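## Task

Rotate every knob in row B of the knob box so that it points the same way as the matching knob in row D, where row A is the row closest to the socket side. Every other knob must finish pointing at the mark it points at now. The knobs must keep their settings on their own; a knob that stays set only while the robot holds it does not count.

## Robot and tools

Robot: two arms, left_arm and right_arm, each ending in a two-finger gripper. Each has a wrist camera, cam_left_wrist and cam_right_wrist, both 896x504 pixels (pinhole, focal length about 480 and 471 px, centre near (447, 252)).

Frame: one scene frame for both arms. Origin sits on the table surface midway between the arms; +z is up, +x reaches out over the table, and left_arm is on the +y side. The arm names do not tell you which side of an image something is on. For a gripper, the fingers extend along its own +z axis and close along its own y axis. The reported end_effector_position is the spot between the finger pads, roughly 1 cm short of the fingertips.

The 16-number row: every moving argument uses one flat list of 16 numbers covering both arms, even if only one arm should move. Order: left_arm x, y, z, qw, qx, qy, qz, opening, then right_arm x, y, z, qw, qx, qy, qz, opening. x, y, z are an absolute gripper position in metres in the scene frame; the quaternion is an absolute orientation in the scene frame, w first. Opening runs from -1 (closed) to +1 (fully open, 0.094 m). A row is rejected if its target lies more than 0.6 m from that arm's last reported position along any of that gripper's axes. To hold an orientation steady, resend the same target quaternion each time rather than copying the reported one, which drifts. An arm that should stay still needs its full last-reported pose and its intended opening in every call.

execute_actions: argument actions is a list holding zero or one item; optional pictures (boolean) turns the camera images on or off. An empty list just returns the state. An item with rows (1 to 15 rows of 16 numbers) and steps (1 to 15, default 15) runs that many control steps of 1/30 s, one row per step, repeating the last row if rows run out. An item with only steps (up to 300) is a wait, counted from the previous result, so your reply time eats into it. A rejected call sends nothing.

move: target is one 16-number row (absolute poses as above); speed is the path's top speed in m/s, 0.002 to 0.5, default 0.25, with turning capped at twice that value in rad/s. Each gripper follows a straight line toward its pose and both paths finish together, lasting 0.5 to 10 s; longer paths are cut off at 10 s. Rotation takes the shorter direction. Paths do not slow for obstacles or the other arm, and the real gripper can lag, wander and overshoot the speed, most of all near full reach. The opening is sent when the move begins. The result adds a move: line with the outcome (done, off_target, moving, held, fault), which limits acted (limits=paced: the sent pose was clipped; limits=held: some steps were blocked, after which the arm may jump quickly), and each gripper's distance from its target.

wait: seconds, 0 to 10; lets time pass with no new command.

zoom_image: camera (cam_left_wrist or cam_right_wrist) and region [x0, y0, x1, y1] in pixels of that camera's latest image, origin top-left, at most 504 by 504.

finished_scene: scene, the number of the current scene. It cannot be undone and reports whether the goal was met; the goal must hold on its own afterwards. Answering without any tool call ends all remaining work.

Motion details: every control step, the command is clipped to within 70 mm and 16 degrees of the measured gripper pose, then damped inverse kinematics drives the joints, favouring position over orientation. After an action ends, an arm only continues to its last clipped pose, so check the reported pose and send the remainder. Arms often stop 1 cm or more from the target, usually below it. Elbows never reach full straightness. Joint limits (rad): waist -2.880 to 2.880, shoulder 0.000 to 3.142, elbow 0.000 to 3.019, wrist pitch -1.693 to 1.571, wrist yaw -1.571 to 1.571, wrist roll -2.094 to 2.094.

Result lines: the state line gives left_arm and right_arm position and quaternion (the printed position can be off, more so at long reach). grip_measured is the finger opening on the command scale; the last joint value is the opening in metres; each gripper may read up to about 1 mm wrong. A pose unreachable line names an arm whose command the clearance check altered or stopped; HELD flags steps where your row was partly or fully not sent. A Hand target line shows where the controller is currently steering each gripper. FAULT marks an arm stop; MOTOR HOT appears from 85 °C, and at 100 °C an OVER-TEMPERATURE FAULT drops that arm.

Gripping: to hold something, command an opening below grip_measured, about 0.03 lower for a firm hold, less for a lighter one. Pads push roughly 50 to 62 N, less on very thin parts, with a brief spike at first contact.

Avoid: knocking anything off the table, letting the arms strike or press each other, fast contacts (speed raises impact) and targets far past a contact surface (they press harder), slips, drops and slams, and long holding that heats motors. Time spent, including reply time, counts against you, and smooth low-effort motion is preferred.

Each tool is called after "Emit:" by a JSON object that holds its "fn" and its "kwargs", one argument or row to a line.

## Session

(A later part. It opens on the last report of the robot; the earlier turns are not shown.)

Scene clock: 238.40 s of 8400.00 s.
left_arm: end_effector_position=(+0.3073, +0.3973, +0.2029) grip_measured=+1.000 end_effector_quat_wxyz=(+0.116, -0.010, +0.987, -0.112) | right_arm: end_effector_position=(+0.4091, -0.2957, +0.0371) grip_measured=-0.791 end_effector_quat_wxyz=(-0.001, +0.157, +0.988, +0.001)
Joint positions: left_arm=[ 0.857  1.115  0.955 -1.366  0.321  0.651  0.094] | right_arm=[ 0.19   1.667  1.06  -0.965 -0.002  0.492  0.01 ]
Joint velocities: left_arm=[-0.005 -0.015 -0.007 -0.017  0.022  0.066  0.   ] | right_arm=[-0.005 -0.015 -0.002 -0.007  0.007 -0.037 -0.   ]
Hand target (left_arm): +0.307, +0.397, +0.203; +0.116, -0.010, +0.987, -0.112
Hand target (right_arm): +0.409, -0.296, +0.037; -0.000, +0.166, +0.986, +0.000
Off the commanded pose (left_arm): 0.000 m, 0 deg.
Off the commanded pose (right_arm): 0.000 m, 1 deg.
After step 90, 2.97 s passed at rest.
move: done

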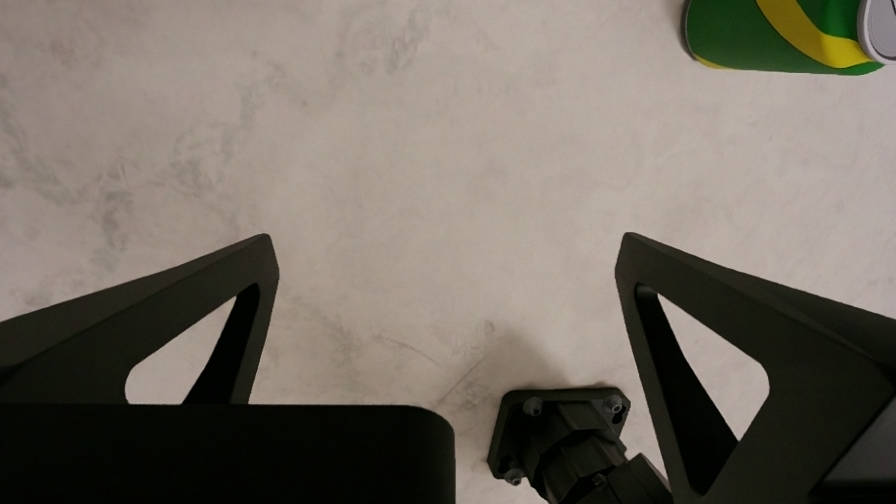

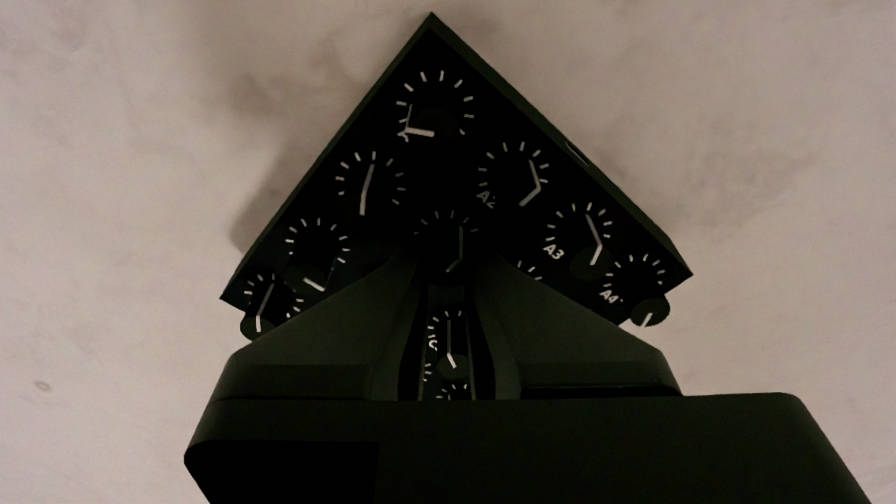

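Emit:
{"fn": "move", "kwargs": {
  "target": [0.3073,0.3973,0.2029,0.116,-0.010,0.987,-0.112,1.0,0.4091,-0.2957,0.062,0.0273,0.157,0.9872,0.0098,-0.55],
  "speed": 0.04
}}

Emit:
{"fn": "zoom_image", "kwargs": {
  "camera": "cam_right_wrist",
  "region": [320, 100, 600, 340]
}}

Emit:
{"fn": "move", "kwargs": {
  "target": [0.3073,0.3973,0.2029,0.116,-0.010,0.987,-0.112,1.0,0.3896,-0.3148,0.065,0,0.157,0.9876,0,-0.55],
  "speed": 0.06
}}

Emit:
{"fn": "move", "kwargs": {
  "target": [0.3073,0.3973,0.2029,0.116,-0.010,0.987,-0.112,1.0,0.3896,-0.3148,0.048,0,0.157,0.9876,0,-0.55],
  "speed": 0.04
}}

Emit:
{"fn": "zoom_image", "kwargs": {
  "camera": "cam_right_wrist",
  "region": [346, 140, 546, 320]
}}

Scene clock: 288.30 s of 8400.00 s.
left_arm: end_effector_position=(+0.3073, +0.3973, +0.2029) grip_measured=+1.000 end_effector_quat_wxyz=(+0.116, -0.010, +0.987, -0.112) | right_arm: end_effector_position=(+0.4081, -0.2959, +0.0569) grip_measured=-0.552 end_effector_quat_wxyz=(+0.020, +0.158, +0.987, +0.008)
Joint positions: left_arm=[ 0.857  1.115  0.955 -1.366  0.321  0.651  0.094] | right_arm=[ 0.19   1.61   1.047 -0.965 -0.002  0.494  0.021]
Joint velocities: left_arm=[-0.015 -0.005  0.017 -0.022 -0.037 -0.022  0.   ] | right_arm=[ 0.015  0.005 -0.002  0.017  0.007 -0.022  0.   ]
Hand target (left_arm): +0.307, +0.397, +0.203; +0.116, -0.010, +0.987, -0.112
Hand target (right_arm): +0.409, -0.296, +0.062; +0.027, +0.157, +0.987, +0.010
Off the commanded pose (left_arm): 0.000 m, 0 deg.
Off the commanded pose (right_arm): 0.005 m, 1 deg.
After step 90, 45.87 s passed at rest.
move: done

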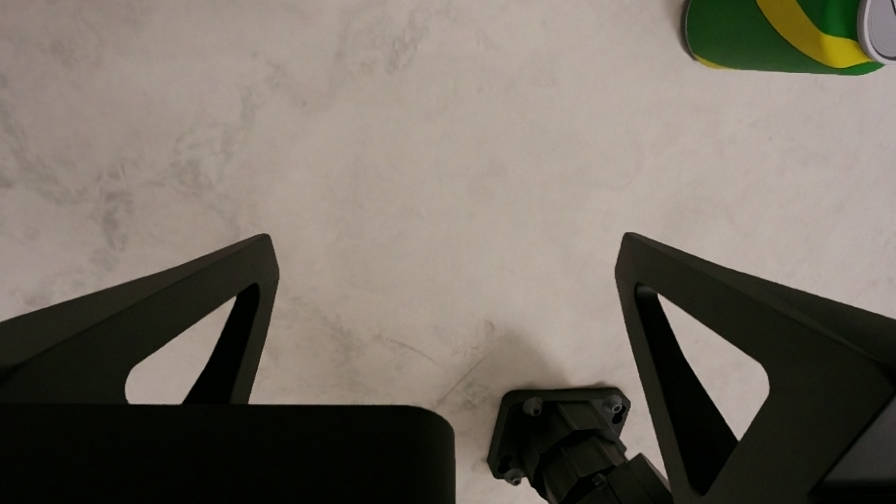

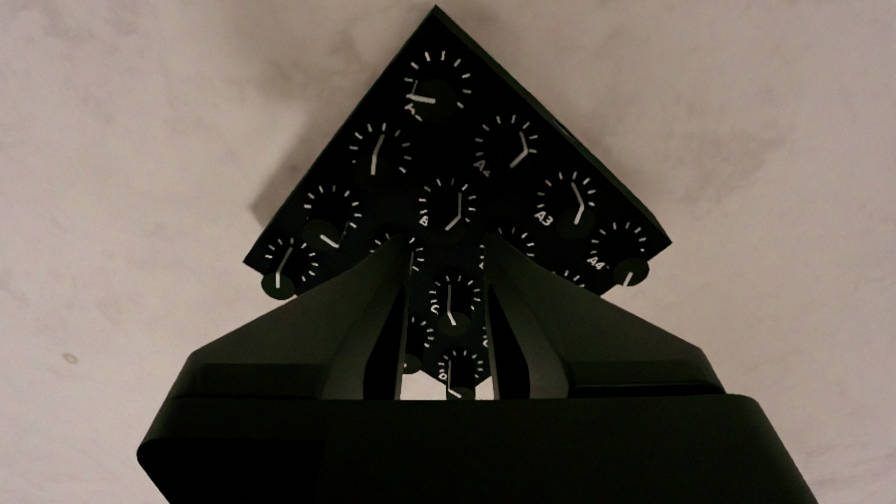

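Region (320, 100, 600, 340) of cam_right_wrist's 896x504 image, scaled by 1.800, with more detail than that image has; it fills the top 432 rows of this view, and the rest is white.

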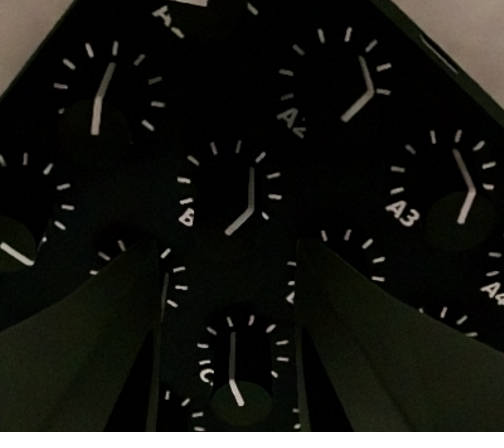

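Scene clock: 289.13 s of 8400.00 s.
left_arm: end_effector_position=(+0.3073, +0.3973, +0.2029) grip_measured=+1.000 end_effector_quat_wxyz=(+0.116, -0.010, +0.987, -0.112) | right_arm: end_effector_position=(+0.3896, -0.3084, +0.0596) grip_measured=-0.552 end_effector_quat_wxyz=(-0.002, +0.158, +0.987, +0.000)
Joint positions: left_arm=[ 0.857  1.115  0.955 -1.366  0.321  0.651  0.094] | right_arm=[ 0.168  1.585  1.026 -1.015 -0.002  0.471  0.021]
Joint velocities: left_arm=[-0.005  0.005  0.017 -0.012 -0.007  0.037  0.   ] | right_arm=[-0.005 -0.005 -0.012  0.002 -0.095 -0.022 -0.   ]
Hand target (left_arm): +0.307, +0.397, +0.203; +0.116, -0.010, +0.987, -0.112
Hand target (right_arm): +0.390, -0.315, +0.065; -0.000, +0.157, +0.988, -0.000
Off the commanded pose (left_arm): 0.000 m, 0 deg.
Off the commanded pose (right_arm): 0.008 m, 0 deg.
move: done

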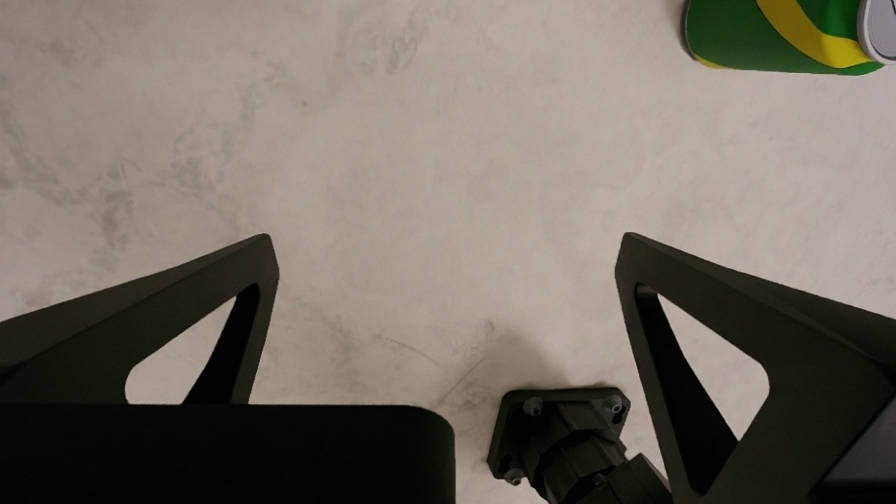

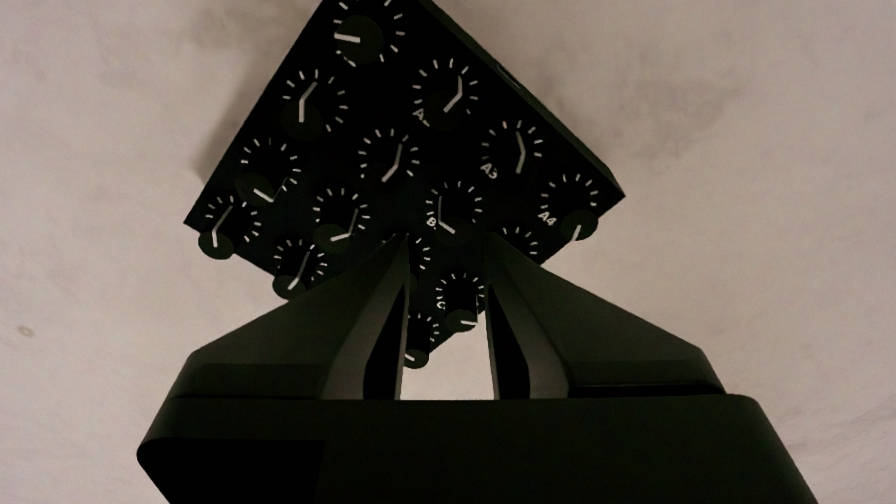

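Scene clock: 289.83 s of 8400.00 s.
left_arm: end_effector_position=(+0.3073, +0.3973, +0.2029) grip_measured=+1.000 end_effector_quat_wxyz=(+0.116, -0.010, +0.987, -0.112) | right_arm: end_effector_position=(+0.3864, -0.3089, +0.0528) grip_measured=-0.552 end_effector_quat_wxyz=(-0.000, +0.157, +0.988, +0.001)
Joint positions: left_arm=[ 0.857  1.115  0.955 -1.366  0.321  0.651  0.094] | right_arm=[ 0.168  1.585  1.005 -0.99  -0.002  0.47   0.021]
Joint velocities: left_arm=[-0.005  0.005 -0.017 -0.007 -0.007  0.022  0.   ] | right_arm=[ 0.005 -0.005 -0.012  0.007 -0.007 -0.037 -0.   ]
Hand target (left_arm): +0.307, +0.397, +0.203; +0.116, -0.010, +0.987, -0.112
Hand target (right_arm): +0.389, -0.315, +0.048; -0.000, +0.157, +0.988, +0.000
Off the commanded pose (left_arm): 0.000 m, 0 deg.
Off the commanded pose (right_arm): 0.008 m, 0 deg.
move: done

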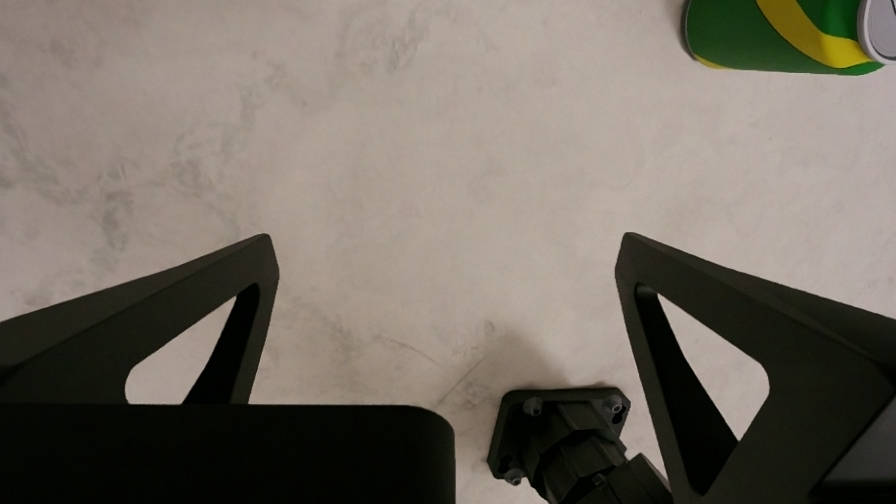

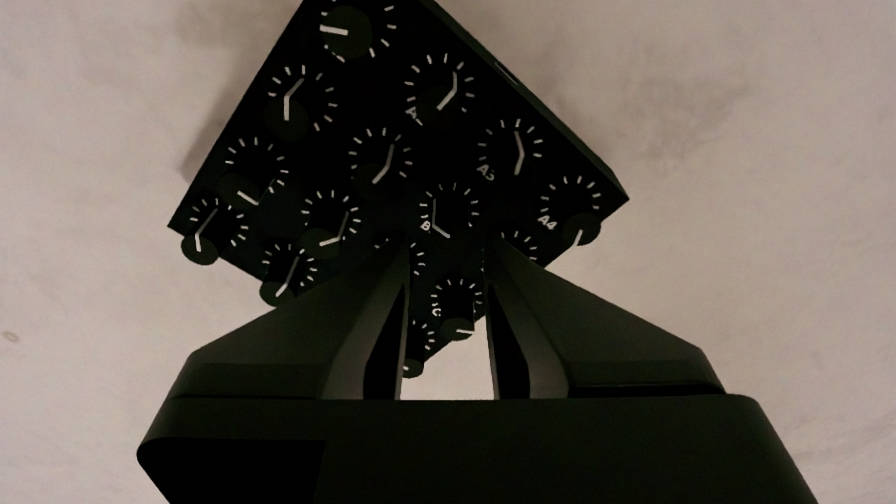

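Region (346, 140, 546, 320) of cam_right_wrist's 896x504 image, scaled by 2.520, with more detail than that image has; it fills the top 454 rows of this view, and the rest is white.

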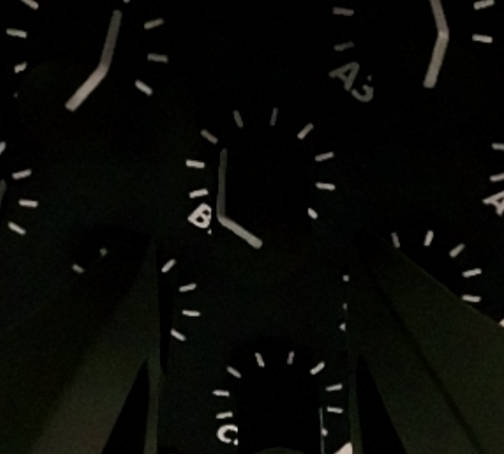

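Emit:
{"fn": "move", "kwargs": {
  "target": [0.3073,0.3973,0.2029,0.116,-0.010,0.987,-0.112,1.0,0.3903,-0.3158,0.0325,0,0.157,0.9876,0,-0.55],
  "speed": 0.03
}}

Emit:
{"fn": "zoom_image", "kwargs": {
  "camera": "cam_right_wrist",
  "region": [346, 160, 546, 340]
}}

Scene clock: 317.27 s of 8400.00 s.
left_arm: end_effector_position=(+0.3073, +0.3973, +0.2029) grip_measured=+1.000 end_effector_quat_wxyz=(+0.116, -0.010, +0.987, -0.112) | right_arm: end_effector_position=(+0.3867, -0.3088, +0.0372) grip_measured=-0.552 end_effector_quat_wxyz=(-0.000, +0.156, +0.988, +0.001)
Joint positions: left_arm=[ 0.857  1.115  0.955 -1.366  0.321  0.651  0.094] | right_arm=[ 0.168  1.611  0.987 -0.948 -0.002  0.467  0.021]
Joint velocities: left_arm=[ 0.005 -0.005 -0.007 -0.012  0.022 -0.007  0.   ] | right_arm=[-0.005 -0.005 -0.007  0.007  0.007 -0.007 -0.001]
Hand target (left_arm): +0.307, +0.397, +0.203; +0.116, -0.010, +0.987, -0.112
Hand target (right_arm): +0.390, -0.316, +0.033; -0.000, +0.157, +0.988, -0.000
Off the commanded pose (left_arm): 0.000 m, 0 deg.
Off the commanded pose (right_arm): 0.009 m, 0 deg.
After step 90, 23.40 s passed at rest.
move: done

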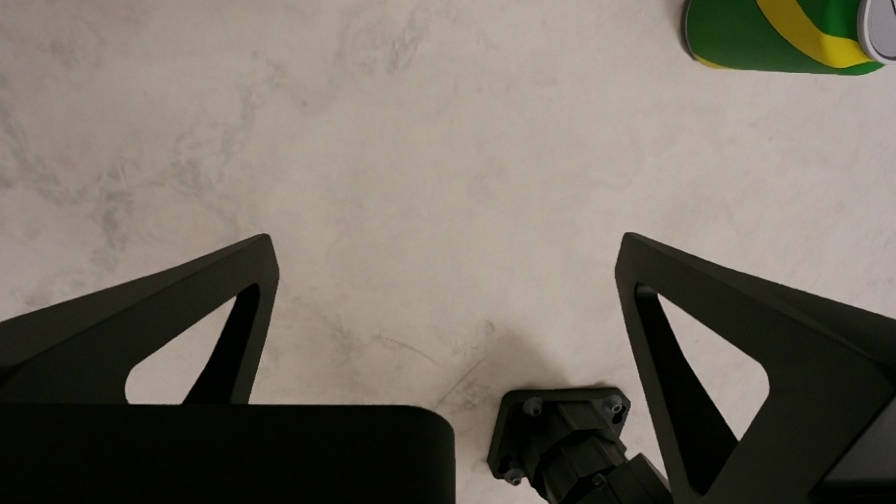

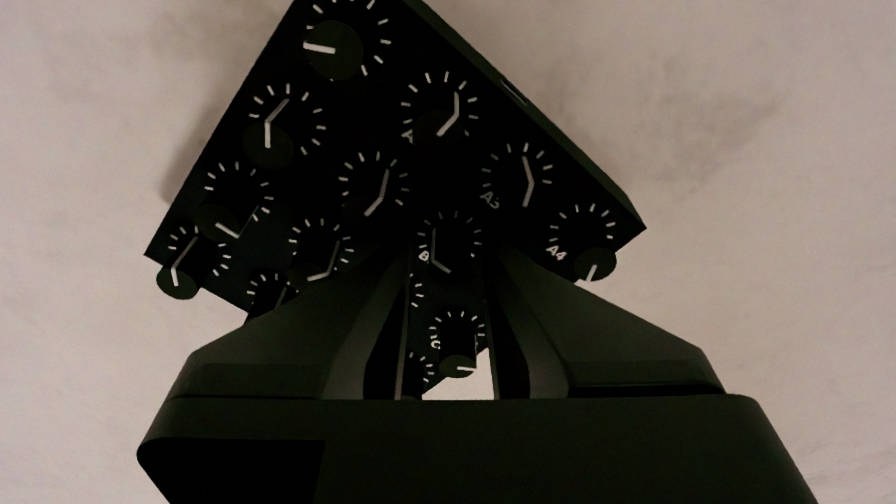

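Region (346, 160, 546, 340) of cam_right_wrist's 896x504 image, scaled by 2.520, with more detail than that image has; it fills the top 454 rows of this view, and the rest is white.

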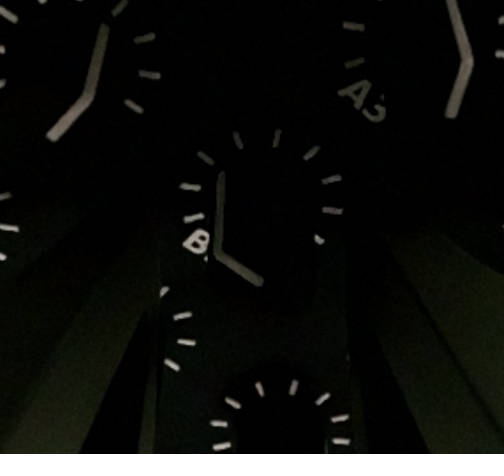

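Emit:
{"fn": "execute_actions", "kwargs": {
  "actions": [
    {"rows": [[0.3073,0.3973,0.2029,0.116,-0.010,0.987,-0.112,1.0,0.3878,-0.3151,0.0372,0,0.156,0.9878,0,-0.575],[0.3073,0.3973,0.2029,0.116,-0.010,0.987,-0.112,1.0,0.3878,-0.3151,0.0372,0,0.156,0.9878,0,-0.60],[0.3073,0.3973,0.2029,0.116,-0.010,0.987,-0.112,1.0,0.3878,-0.3151,0.0372,0,0.156,0.9878,0,-0.625],[0.3073,0.3973,0.2029,0.116,-0.010,0.987,-0.112,1.0,0.3878,-0.3151,0.0372,0,0.156,0.9878,0,-0.65],[0.3073,0.3973,0.2029,0.116,-0.010,0.987,-0.112,1.0,0.3878,-0.3151,0.0372,0,0.156,0.9878,0,-0.67],[0.3073,0.3973,0.2029,0.116,-0.010,0.987,-0.112,1.0,0.3878,-0.3151,0.0372,0,0.156,0.9878,0,-0.69],[0.3073,0.3973,0.2029,0.116,-0.010,0.987,-0.112,1.0,0.3878,-0.3151,0.0372,0,0.156,0.9878,0,-0.71],[0.3073,0.3973,0.2029,0.116,-0.010,0.987,-0.112,1.0,0.3878,-0.3151,0.0372,0,0.156,0.9878,0,-0.725],[0.3073,0.3973,0.2029,0.116,-0.010,0.987,-0.112,1.0,0.3878,-0.3151,0.0372,0,0.156,0.9878,0,-0.74],[0.3073,0.3973,0.2029,0.116,-0.010,0.987,-0.112,1.0,0.3878,-0.3151,0.0372,0,0.156,0.9878,0,-0.755],[0.3073,0.3973,0.2029,0.116,-0.010,0.987,-0.112,1.0,0.3878,-0.3151,0.0372,0,0.156,0.9878,0,-0.77],[0.3073,0.3973,0.2029,0.116,-0.010,0.987,-0.112,1.0,0.3878,-0.3151,0.0372,0,0.156,0.9878,0,-0.78],[0.3073,0.3973,0.2029,0.116,-0.010,0.987,-0.112,1.0,0.3878,-0.3151,0.0372,0,0.156,0.9878,0,-0.79],[0.3073,0.3973,0.2029,0.116,-0.010,0.987,-0.112,1.0,0.3878,-0.3151,0.0372,0,0.156,0.9878,0,-0.80],[0.3073,0.3973,0.2029,0.116,-0.010,0.987,-0.112,1.0,0.3878,-0.3151,0.0372,0,0.156,0.9878,0,-0.805]], "steps": 15}
  ],
  "pictures": false
}}

Emit:
{"fn": "execute_actions", "kwargs": {
  "actions": [
    {"steps": 6}
  ]
}}

Emit:
{"fn": "zoom_image", "kwargs": {
  "camera": "cam_right_wrist",
  "region": [346, 160, 546, 340]
}}

Scene clock: 342.70 s of 8400.00 s.
left_arm: end_effector_position=(+0.3073, +0.3973, +0.2029) grip_measured=+1.000 end_effector_quat_wxyz=(+0.116, -0.010, +0.987, -0.112) | right_arm: end_effector_position=(+0.3869, -0.3093, +0.0372) grip_measured=-0.789 end_effector_quat_wxyz=(-0.000, +0.156, +0.988, -0.000)
Joint positions: left_arm=[ 0.857  1.115  0.955 -1.366  0.321  0.651  0.094] | right_arm=[ 0.168  1.611  0.987 -0.947 -0.     0.467  0.01 ]
Joint velocities: left_arm=[-0.005  0.005  0.007 -0.002  0.051  0.007  0.   ] | right_arm=[-0.005 -0.015 -0.002  0.007 -0.007 -0.022 -0.003]
Hand target (left_arm): +0.307, +0.397, +0.203; +0.116, -0.010, +0.987, -0.112
Hand target (right_arm): +0.388, -0.315, +0.037; +0.000, +0.156, +0.988, -0.000
Off the commanded pose (left_arm): 0.000 m, 0 deg.
Off the commanded pose (right_arm): 0.006 m, 0 deg.
Steps of this call (steps 1 to 90: nothing new was sent; then 21.93 s passed at rest; steps 91 to 105: all 15 steps of this action). Readings (end_effector_position):
91: left_arm (+0.3073, +0.3973, +0.2029) | right_arm (+0.3868, -0.3088, +0.0372)
92: left_arm (+0.3073, +0.3973, +0.2029) | right_arm (+0.3868, -0.3088, +0.0372)
94: left_arm (+0.3073, +0.3973, +0.2029) | right_arm (+0.3868, -0.3088, +0.0372)
98: left_arm (+0.3073, +0.3973, +0.2029) | right_arm (+0.3868, -0.3089, +0.0372)
105: the state above

Scene clock: 342.90 s of 8400.00 s.
left_arm: end_effector_position=(+0.3073, +0.3973, +0.2029) grip_measured=+1.000 end_effector_quat_wxyz=(+0.116, -0.010, +0.987, -0.112) | right_arm: end_effector_position=(+0.3869, -0.3093, +0.0372) grip_measured=-0.791 end_effector_quat_wxyz=(-0.000, +0.156, +0.988, -0.000)
Joint positions: left_arm=[ 0.857  1.115  0.955 -1.366  0.321  0.651  0.094] | right_arm=[ 0.168  1.611  0.987 -0.947 -0.     0.467  0.01 ]
Joint velocities: left_arm=[-0.015  0.005 -0.002 -0.002  0.022 -0.007  0.   ] | right_arm=[-0.015 -0.015 -0.017 -0.017  0.022  0.037  0.001]
Hand target (left_arm): +0.307, +0.397, +0.203; +0.116, -0.010, +0.987, -0.112
Hand target (right_arm): +0.388, -0.315, +0.037; +0.000, +0.156, +0.988, -0.000
Off the commanded pose (left_arm): 0.000 m, 0 deg.
Off the commanded pose (right_arm): 0.006 m, 0 deg.
Steps of this call (steps 1 to 6: nothing new was sent). Readings (end_effector_position):
1: left_arm (+0.3073, +0.3973, +0.2029) | right_arm (+0.3869, -0.3093, +0.0372)
2: left_arm (+0.3073, +0.3973, +0.2029) | right_arm (+0.3869, -0.3093, +0.0372)
4: left_arm (+0.3073, +0.3973, +0.2029) | right_arm (+0.3869, -0.3093, +0.0372)
6: the state above

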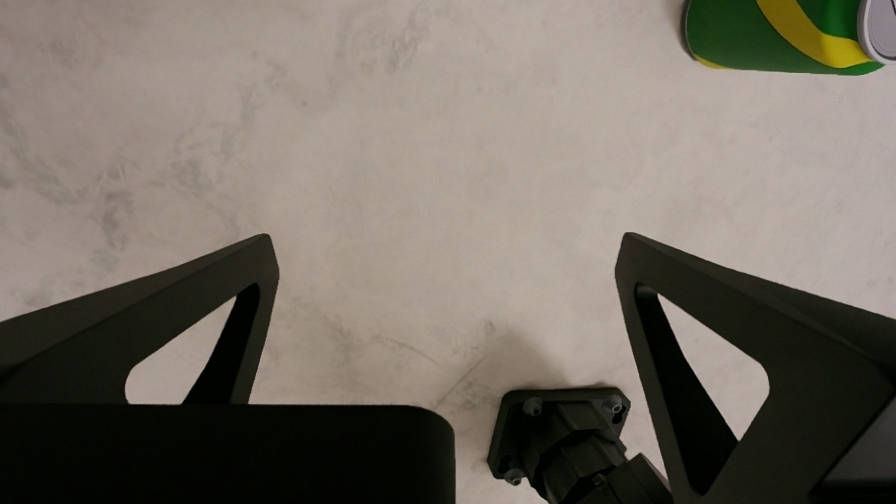

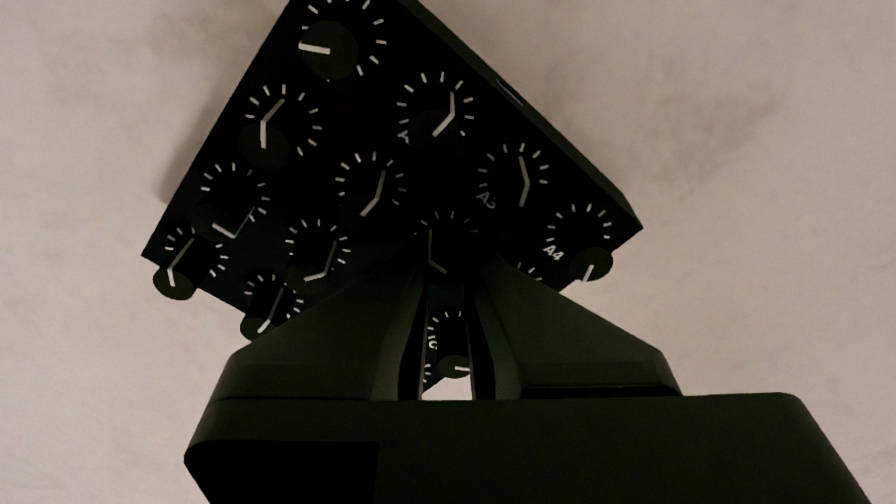

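Region (346, 160, 546, 340) of cam_right_wrist's 896x504 image, scaled by 2.520, with more detail than that image has; it fills the top 454 rows of this view, and the rest is white.

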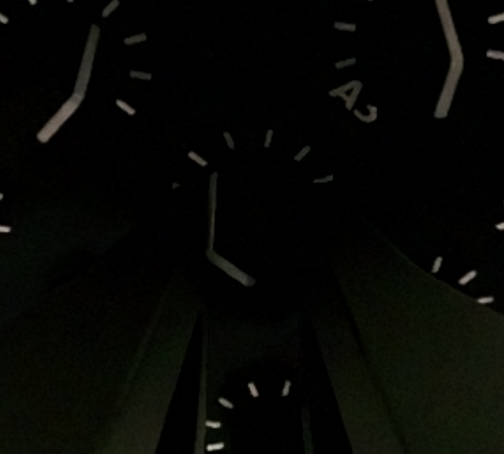

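Emit:
{"fn": "move", "kwargs": {
  "target": [0.3073,0.3973,0.2029,0.116,-0.010,0.987,-0.112,1.0,0.3869,-0.3093,0.0372,0,-0.3665,0.9304,0,-0.805],
  "speed": 0.35
}}

Emit:
{"fn": "zoom_image", "kwargs": {
  "camera": "cam_right_wrist",
  "region": [346, 160, 546, 340]
}}

Emit:
{"fn": "move", "kwargs": {
  "target": [0.3073,0.3973,0.2029,0.116,-0.010,0.987,-0.112,1.0,0.3869,-0.3093,0.067,0.0319,-0.3584,0.9330,-0.0064,-0.55],
  "speed": 0.04
}}

Emit:
{"fn": "zoom_image", "kwargs": {
  "camera": "cam_right_wrist",
  "region": [230, 0, 630, 340]
}}

Scene clock: 353.67 s of 8400.00 s.
left_arm: end_effector_position=(+0.3073, +0.3973, +0.2029) grip_measured=+1.000 end_effector_quat_wxyz=(+0.116, -0.010, +0.987, -0.112) | right_arm: end_effector_position=(+0.3869, -0.3094, +0.0372) grip_measured=-0.791 end_effector_quat_wxyz=(-0.000, -0.358, +0.934, -0.000)
Joint positions: left_arm=[ 0.857  1.115  0.955 -1.366  0.321  0.651  0.094] | right_arm=[ 0.168  1.611  0.987 -0.947  0.001 -0.579  0.01 ]
Joint velocities: left_arm=[-0.005 -0.005  0.002 -0.007 -0.037  0.022  0.   ] | right_arm=[-0.005 -0.015 -0.022 -0.017  0.037 -0.022  0.   ]
Hand target (left_arm): +0.307, +0.397, +0.203; +0.116, -0.010, +0.987, -0.112
Hand target (right_arm): +0.387, -0.309, +0.037; -0.000, -0.367, +0.930, -0.000
Off the commanded pose (left_arm): 0.000 m, 0 deg.
Off the commanded pose (right_arm): 0.000 m, 1 deg.
After step 90, 5.60 s passed at rest.
move: done

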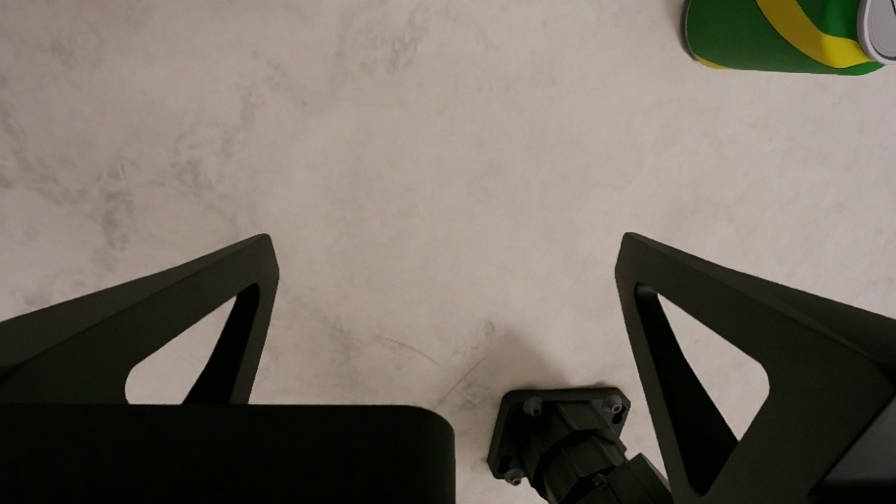

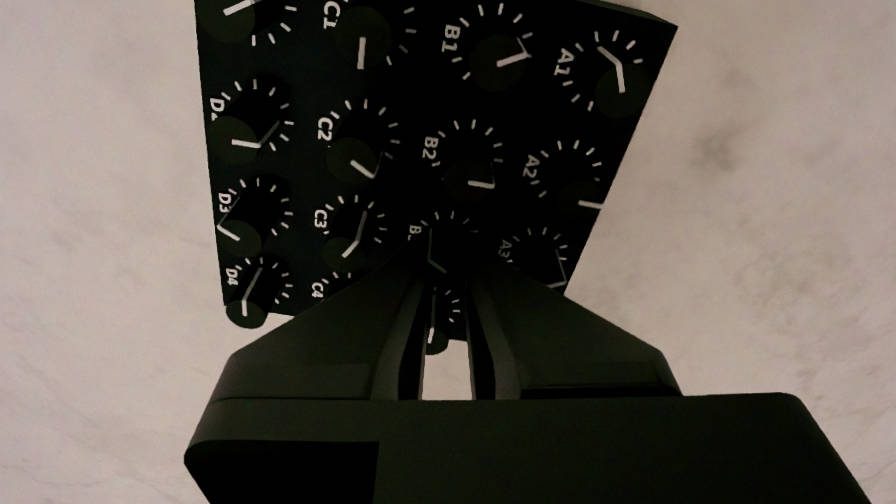

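Region (346, 160, 546, 340) of cam_right_wrist's 896x504 image, scaled by 2.520, with more detail than that image has; it fills the top 454 rows of this view, and the rest is white.

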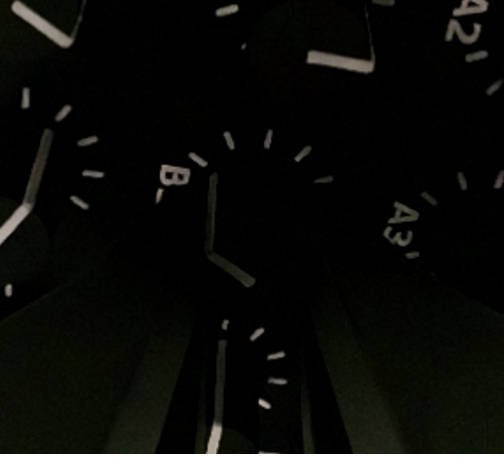

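Scene clock: 354.77 s of 8400.00 s.
left_arm: end_effector_position=(+0.3073, +0.3973, +0.2029) grip_measured=+1.000 end_effector_quat_wxyz=(+0.116, -0.010, +0.987, -0.112) | right_arm: end_effector_position=(+0.3893, -0.3091, +0.0627) grip_measured=-0.552 end_effector_quat_wxyz=(+0.031, -0.358, +0.933, -0.007)
Joint positions: left_arm=[ 0.857  1.115  0.955 -1.366  0.321  0.651  0.094] | right_arm=[ 0.168  1.541  0.98  -0.947  0.001 -0.579  0.021]
Joint velocities: left_arm=[ 0.005 -0.005 -0.022 -0.007  0.007 -0.037  0.   ] | right_arm=[-0.015 -0.024 -0.051  0.017  0.037 -0.051  0.001]
Hand target (left_arm): +0.307, +0.397, +0.203; +0.116, -0.010, +0.987, -0.112
Hand target (right_arm): +0.387, -0.309, +0.067; +0.032, -0.358, +0.933, -0.006
Off the commanded pose (left_arm): 0.000 m, 0 deg.
Off the commanded pose (right_arm): 0.005 m, 0 deg.
move: done

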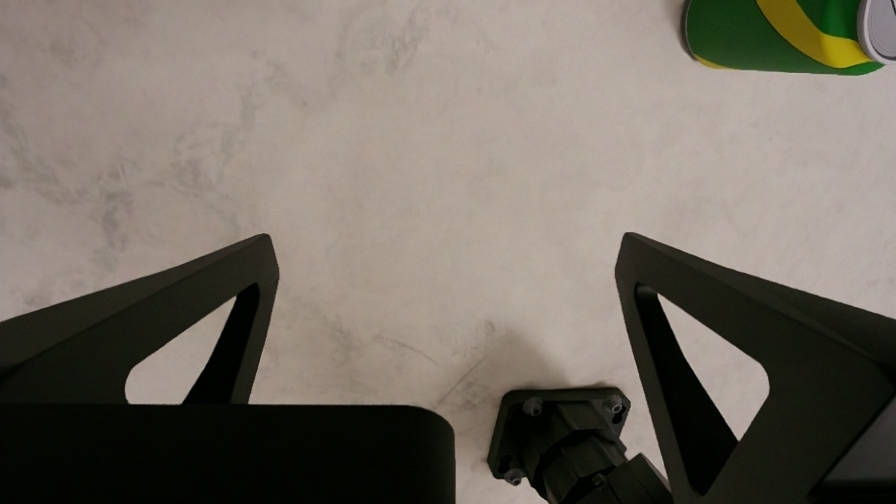

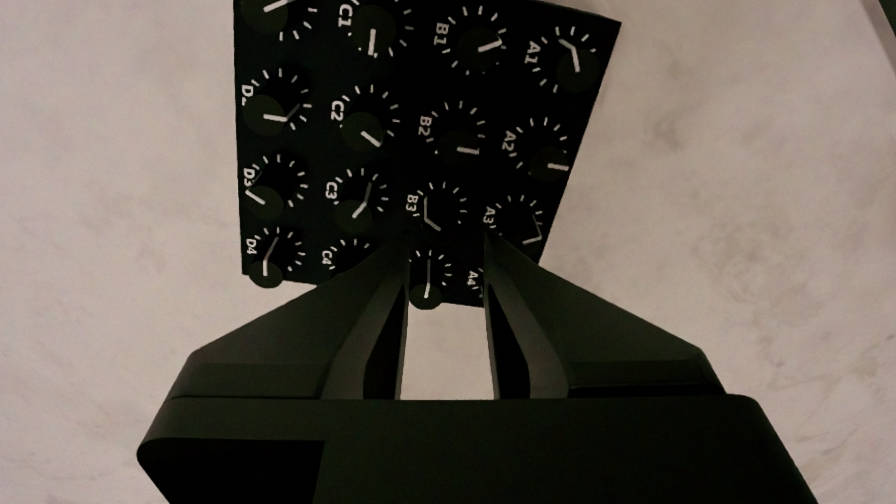

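Region (230, 0, 630, 340) of cam_right_wrist's 896x504 image, scaled by 1.260, with more detail than that image has; it fills the top 428 rows of this view, and the rest is white.

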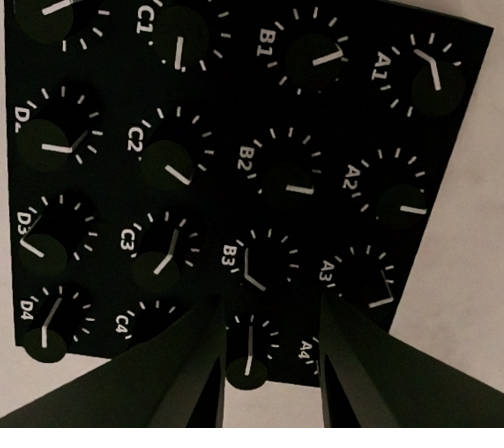

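Emit:
{"fn": "zoom_image", "kwargs": {
  "camera": "cam_right_wrist",
  "region": [230, 140, 490, 320]
}}

Emit:
{"fn": "zoom_image", "kwargs": {
  "camera": "cam_right_wrist",
  "region": [230, 0, 520, 180]
}}

Region (230, 140, 490, 320) of cam_right_wrist's 896x504 image, scaled by 1.938, with more detail than that image has; it fills the top 349 rows of this view, and the rest is white.

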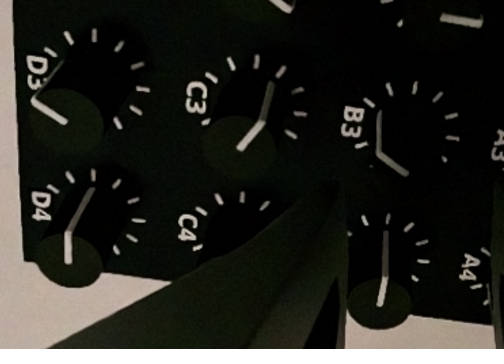

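Region (230, 0, 520, 180) of cam_right_wrist's 896x504 image, scaled by 1.738, with more detail than that image has; it fills the top 313 rows of this view, and the rest is white.

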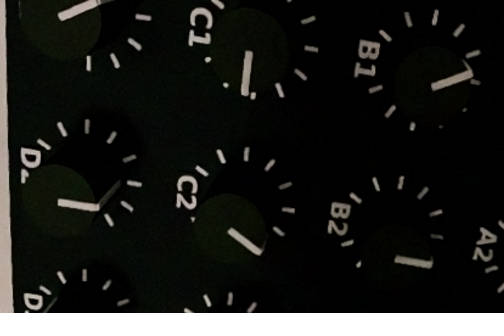

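All of row B now matches row D, and the gripper is clear of the box.

Emit:
{"fn": "finished_scene", "kwargs": {
  "scene": 2
}}

The scene is finished: the task was done.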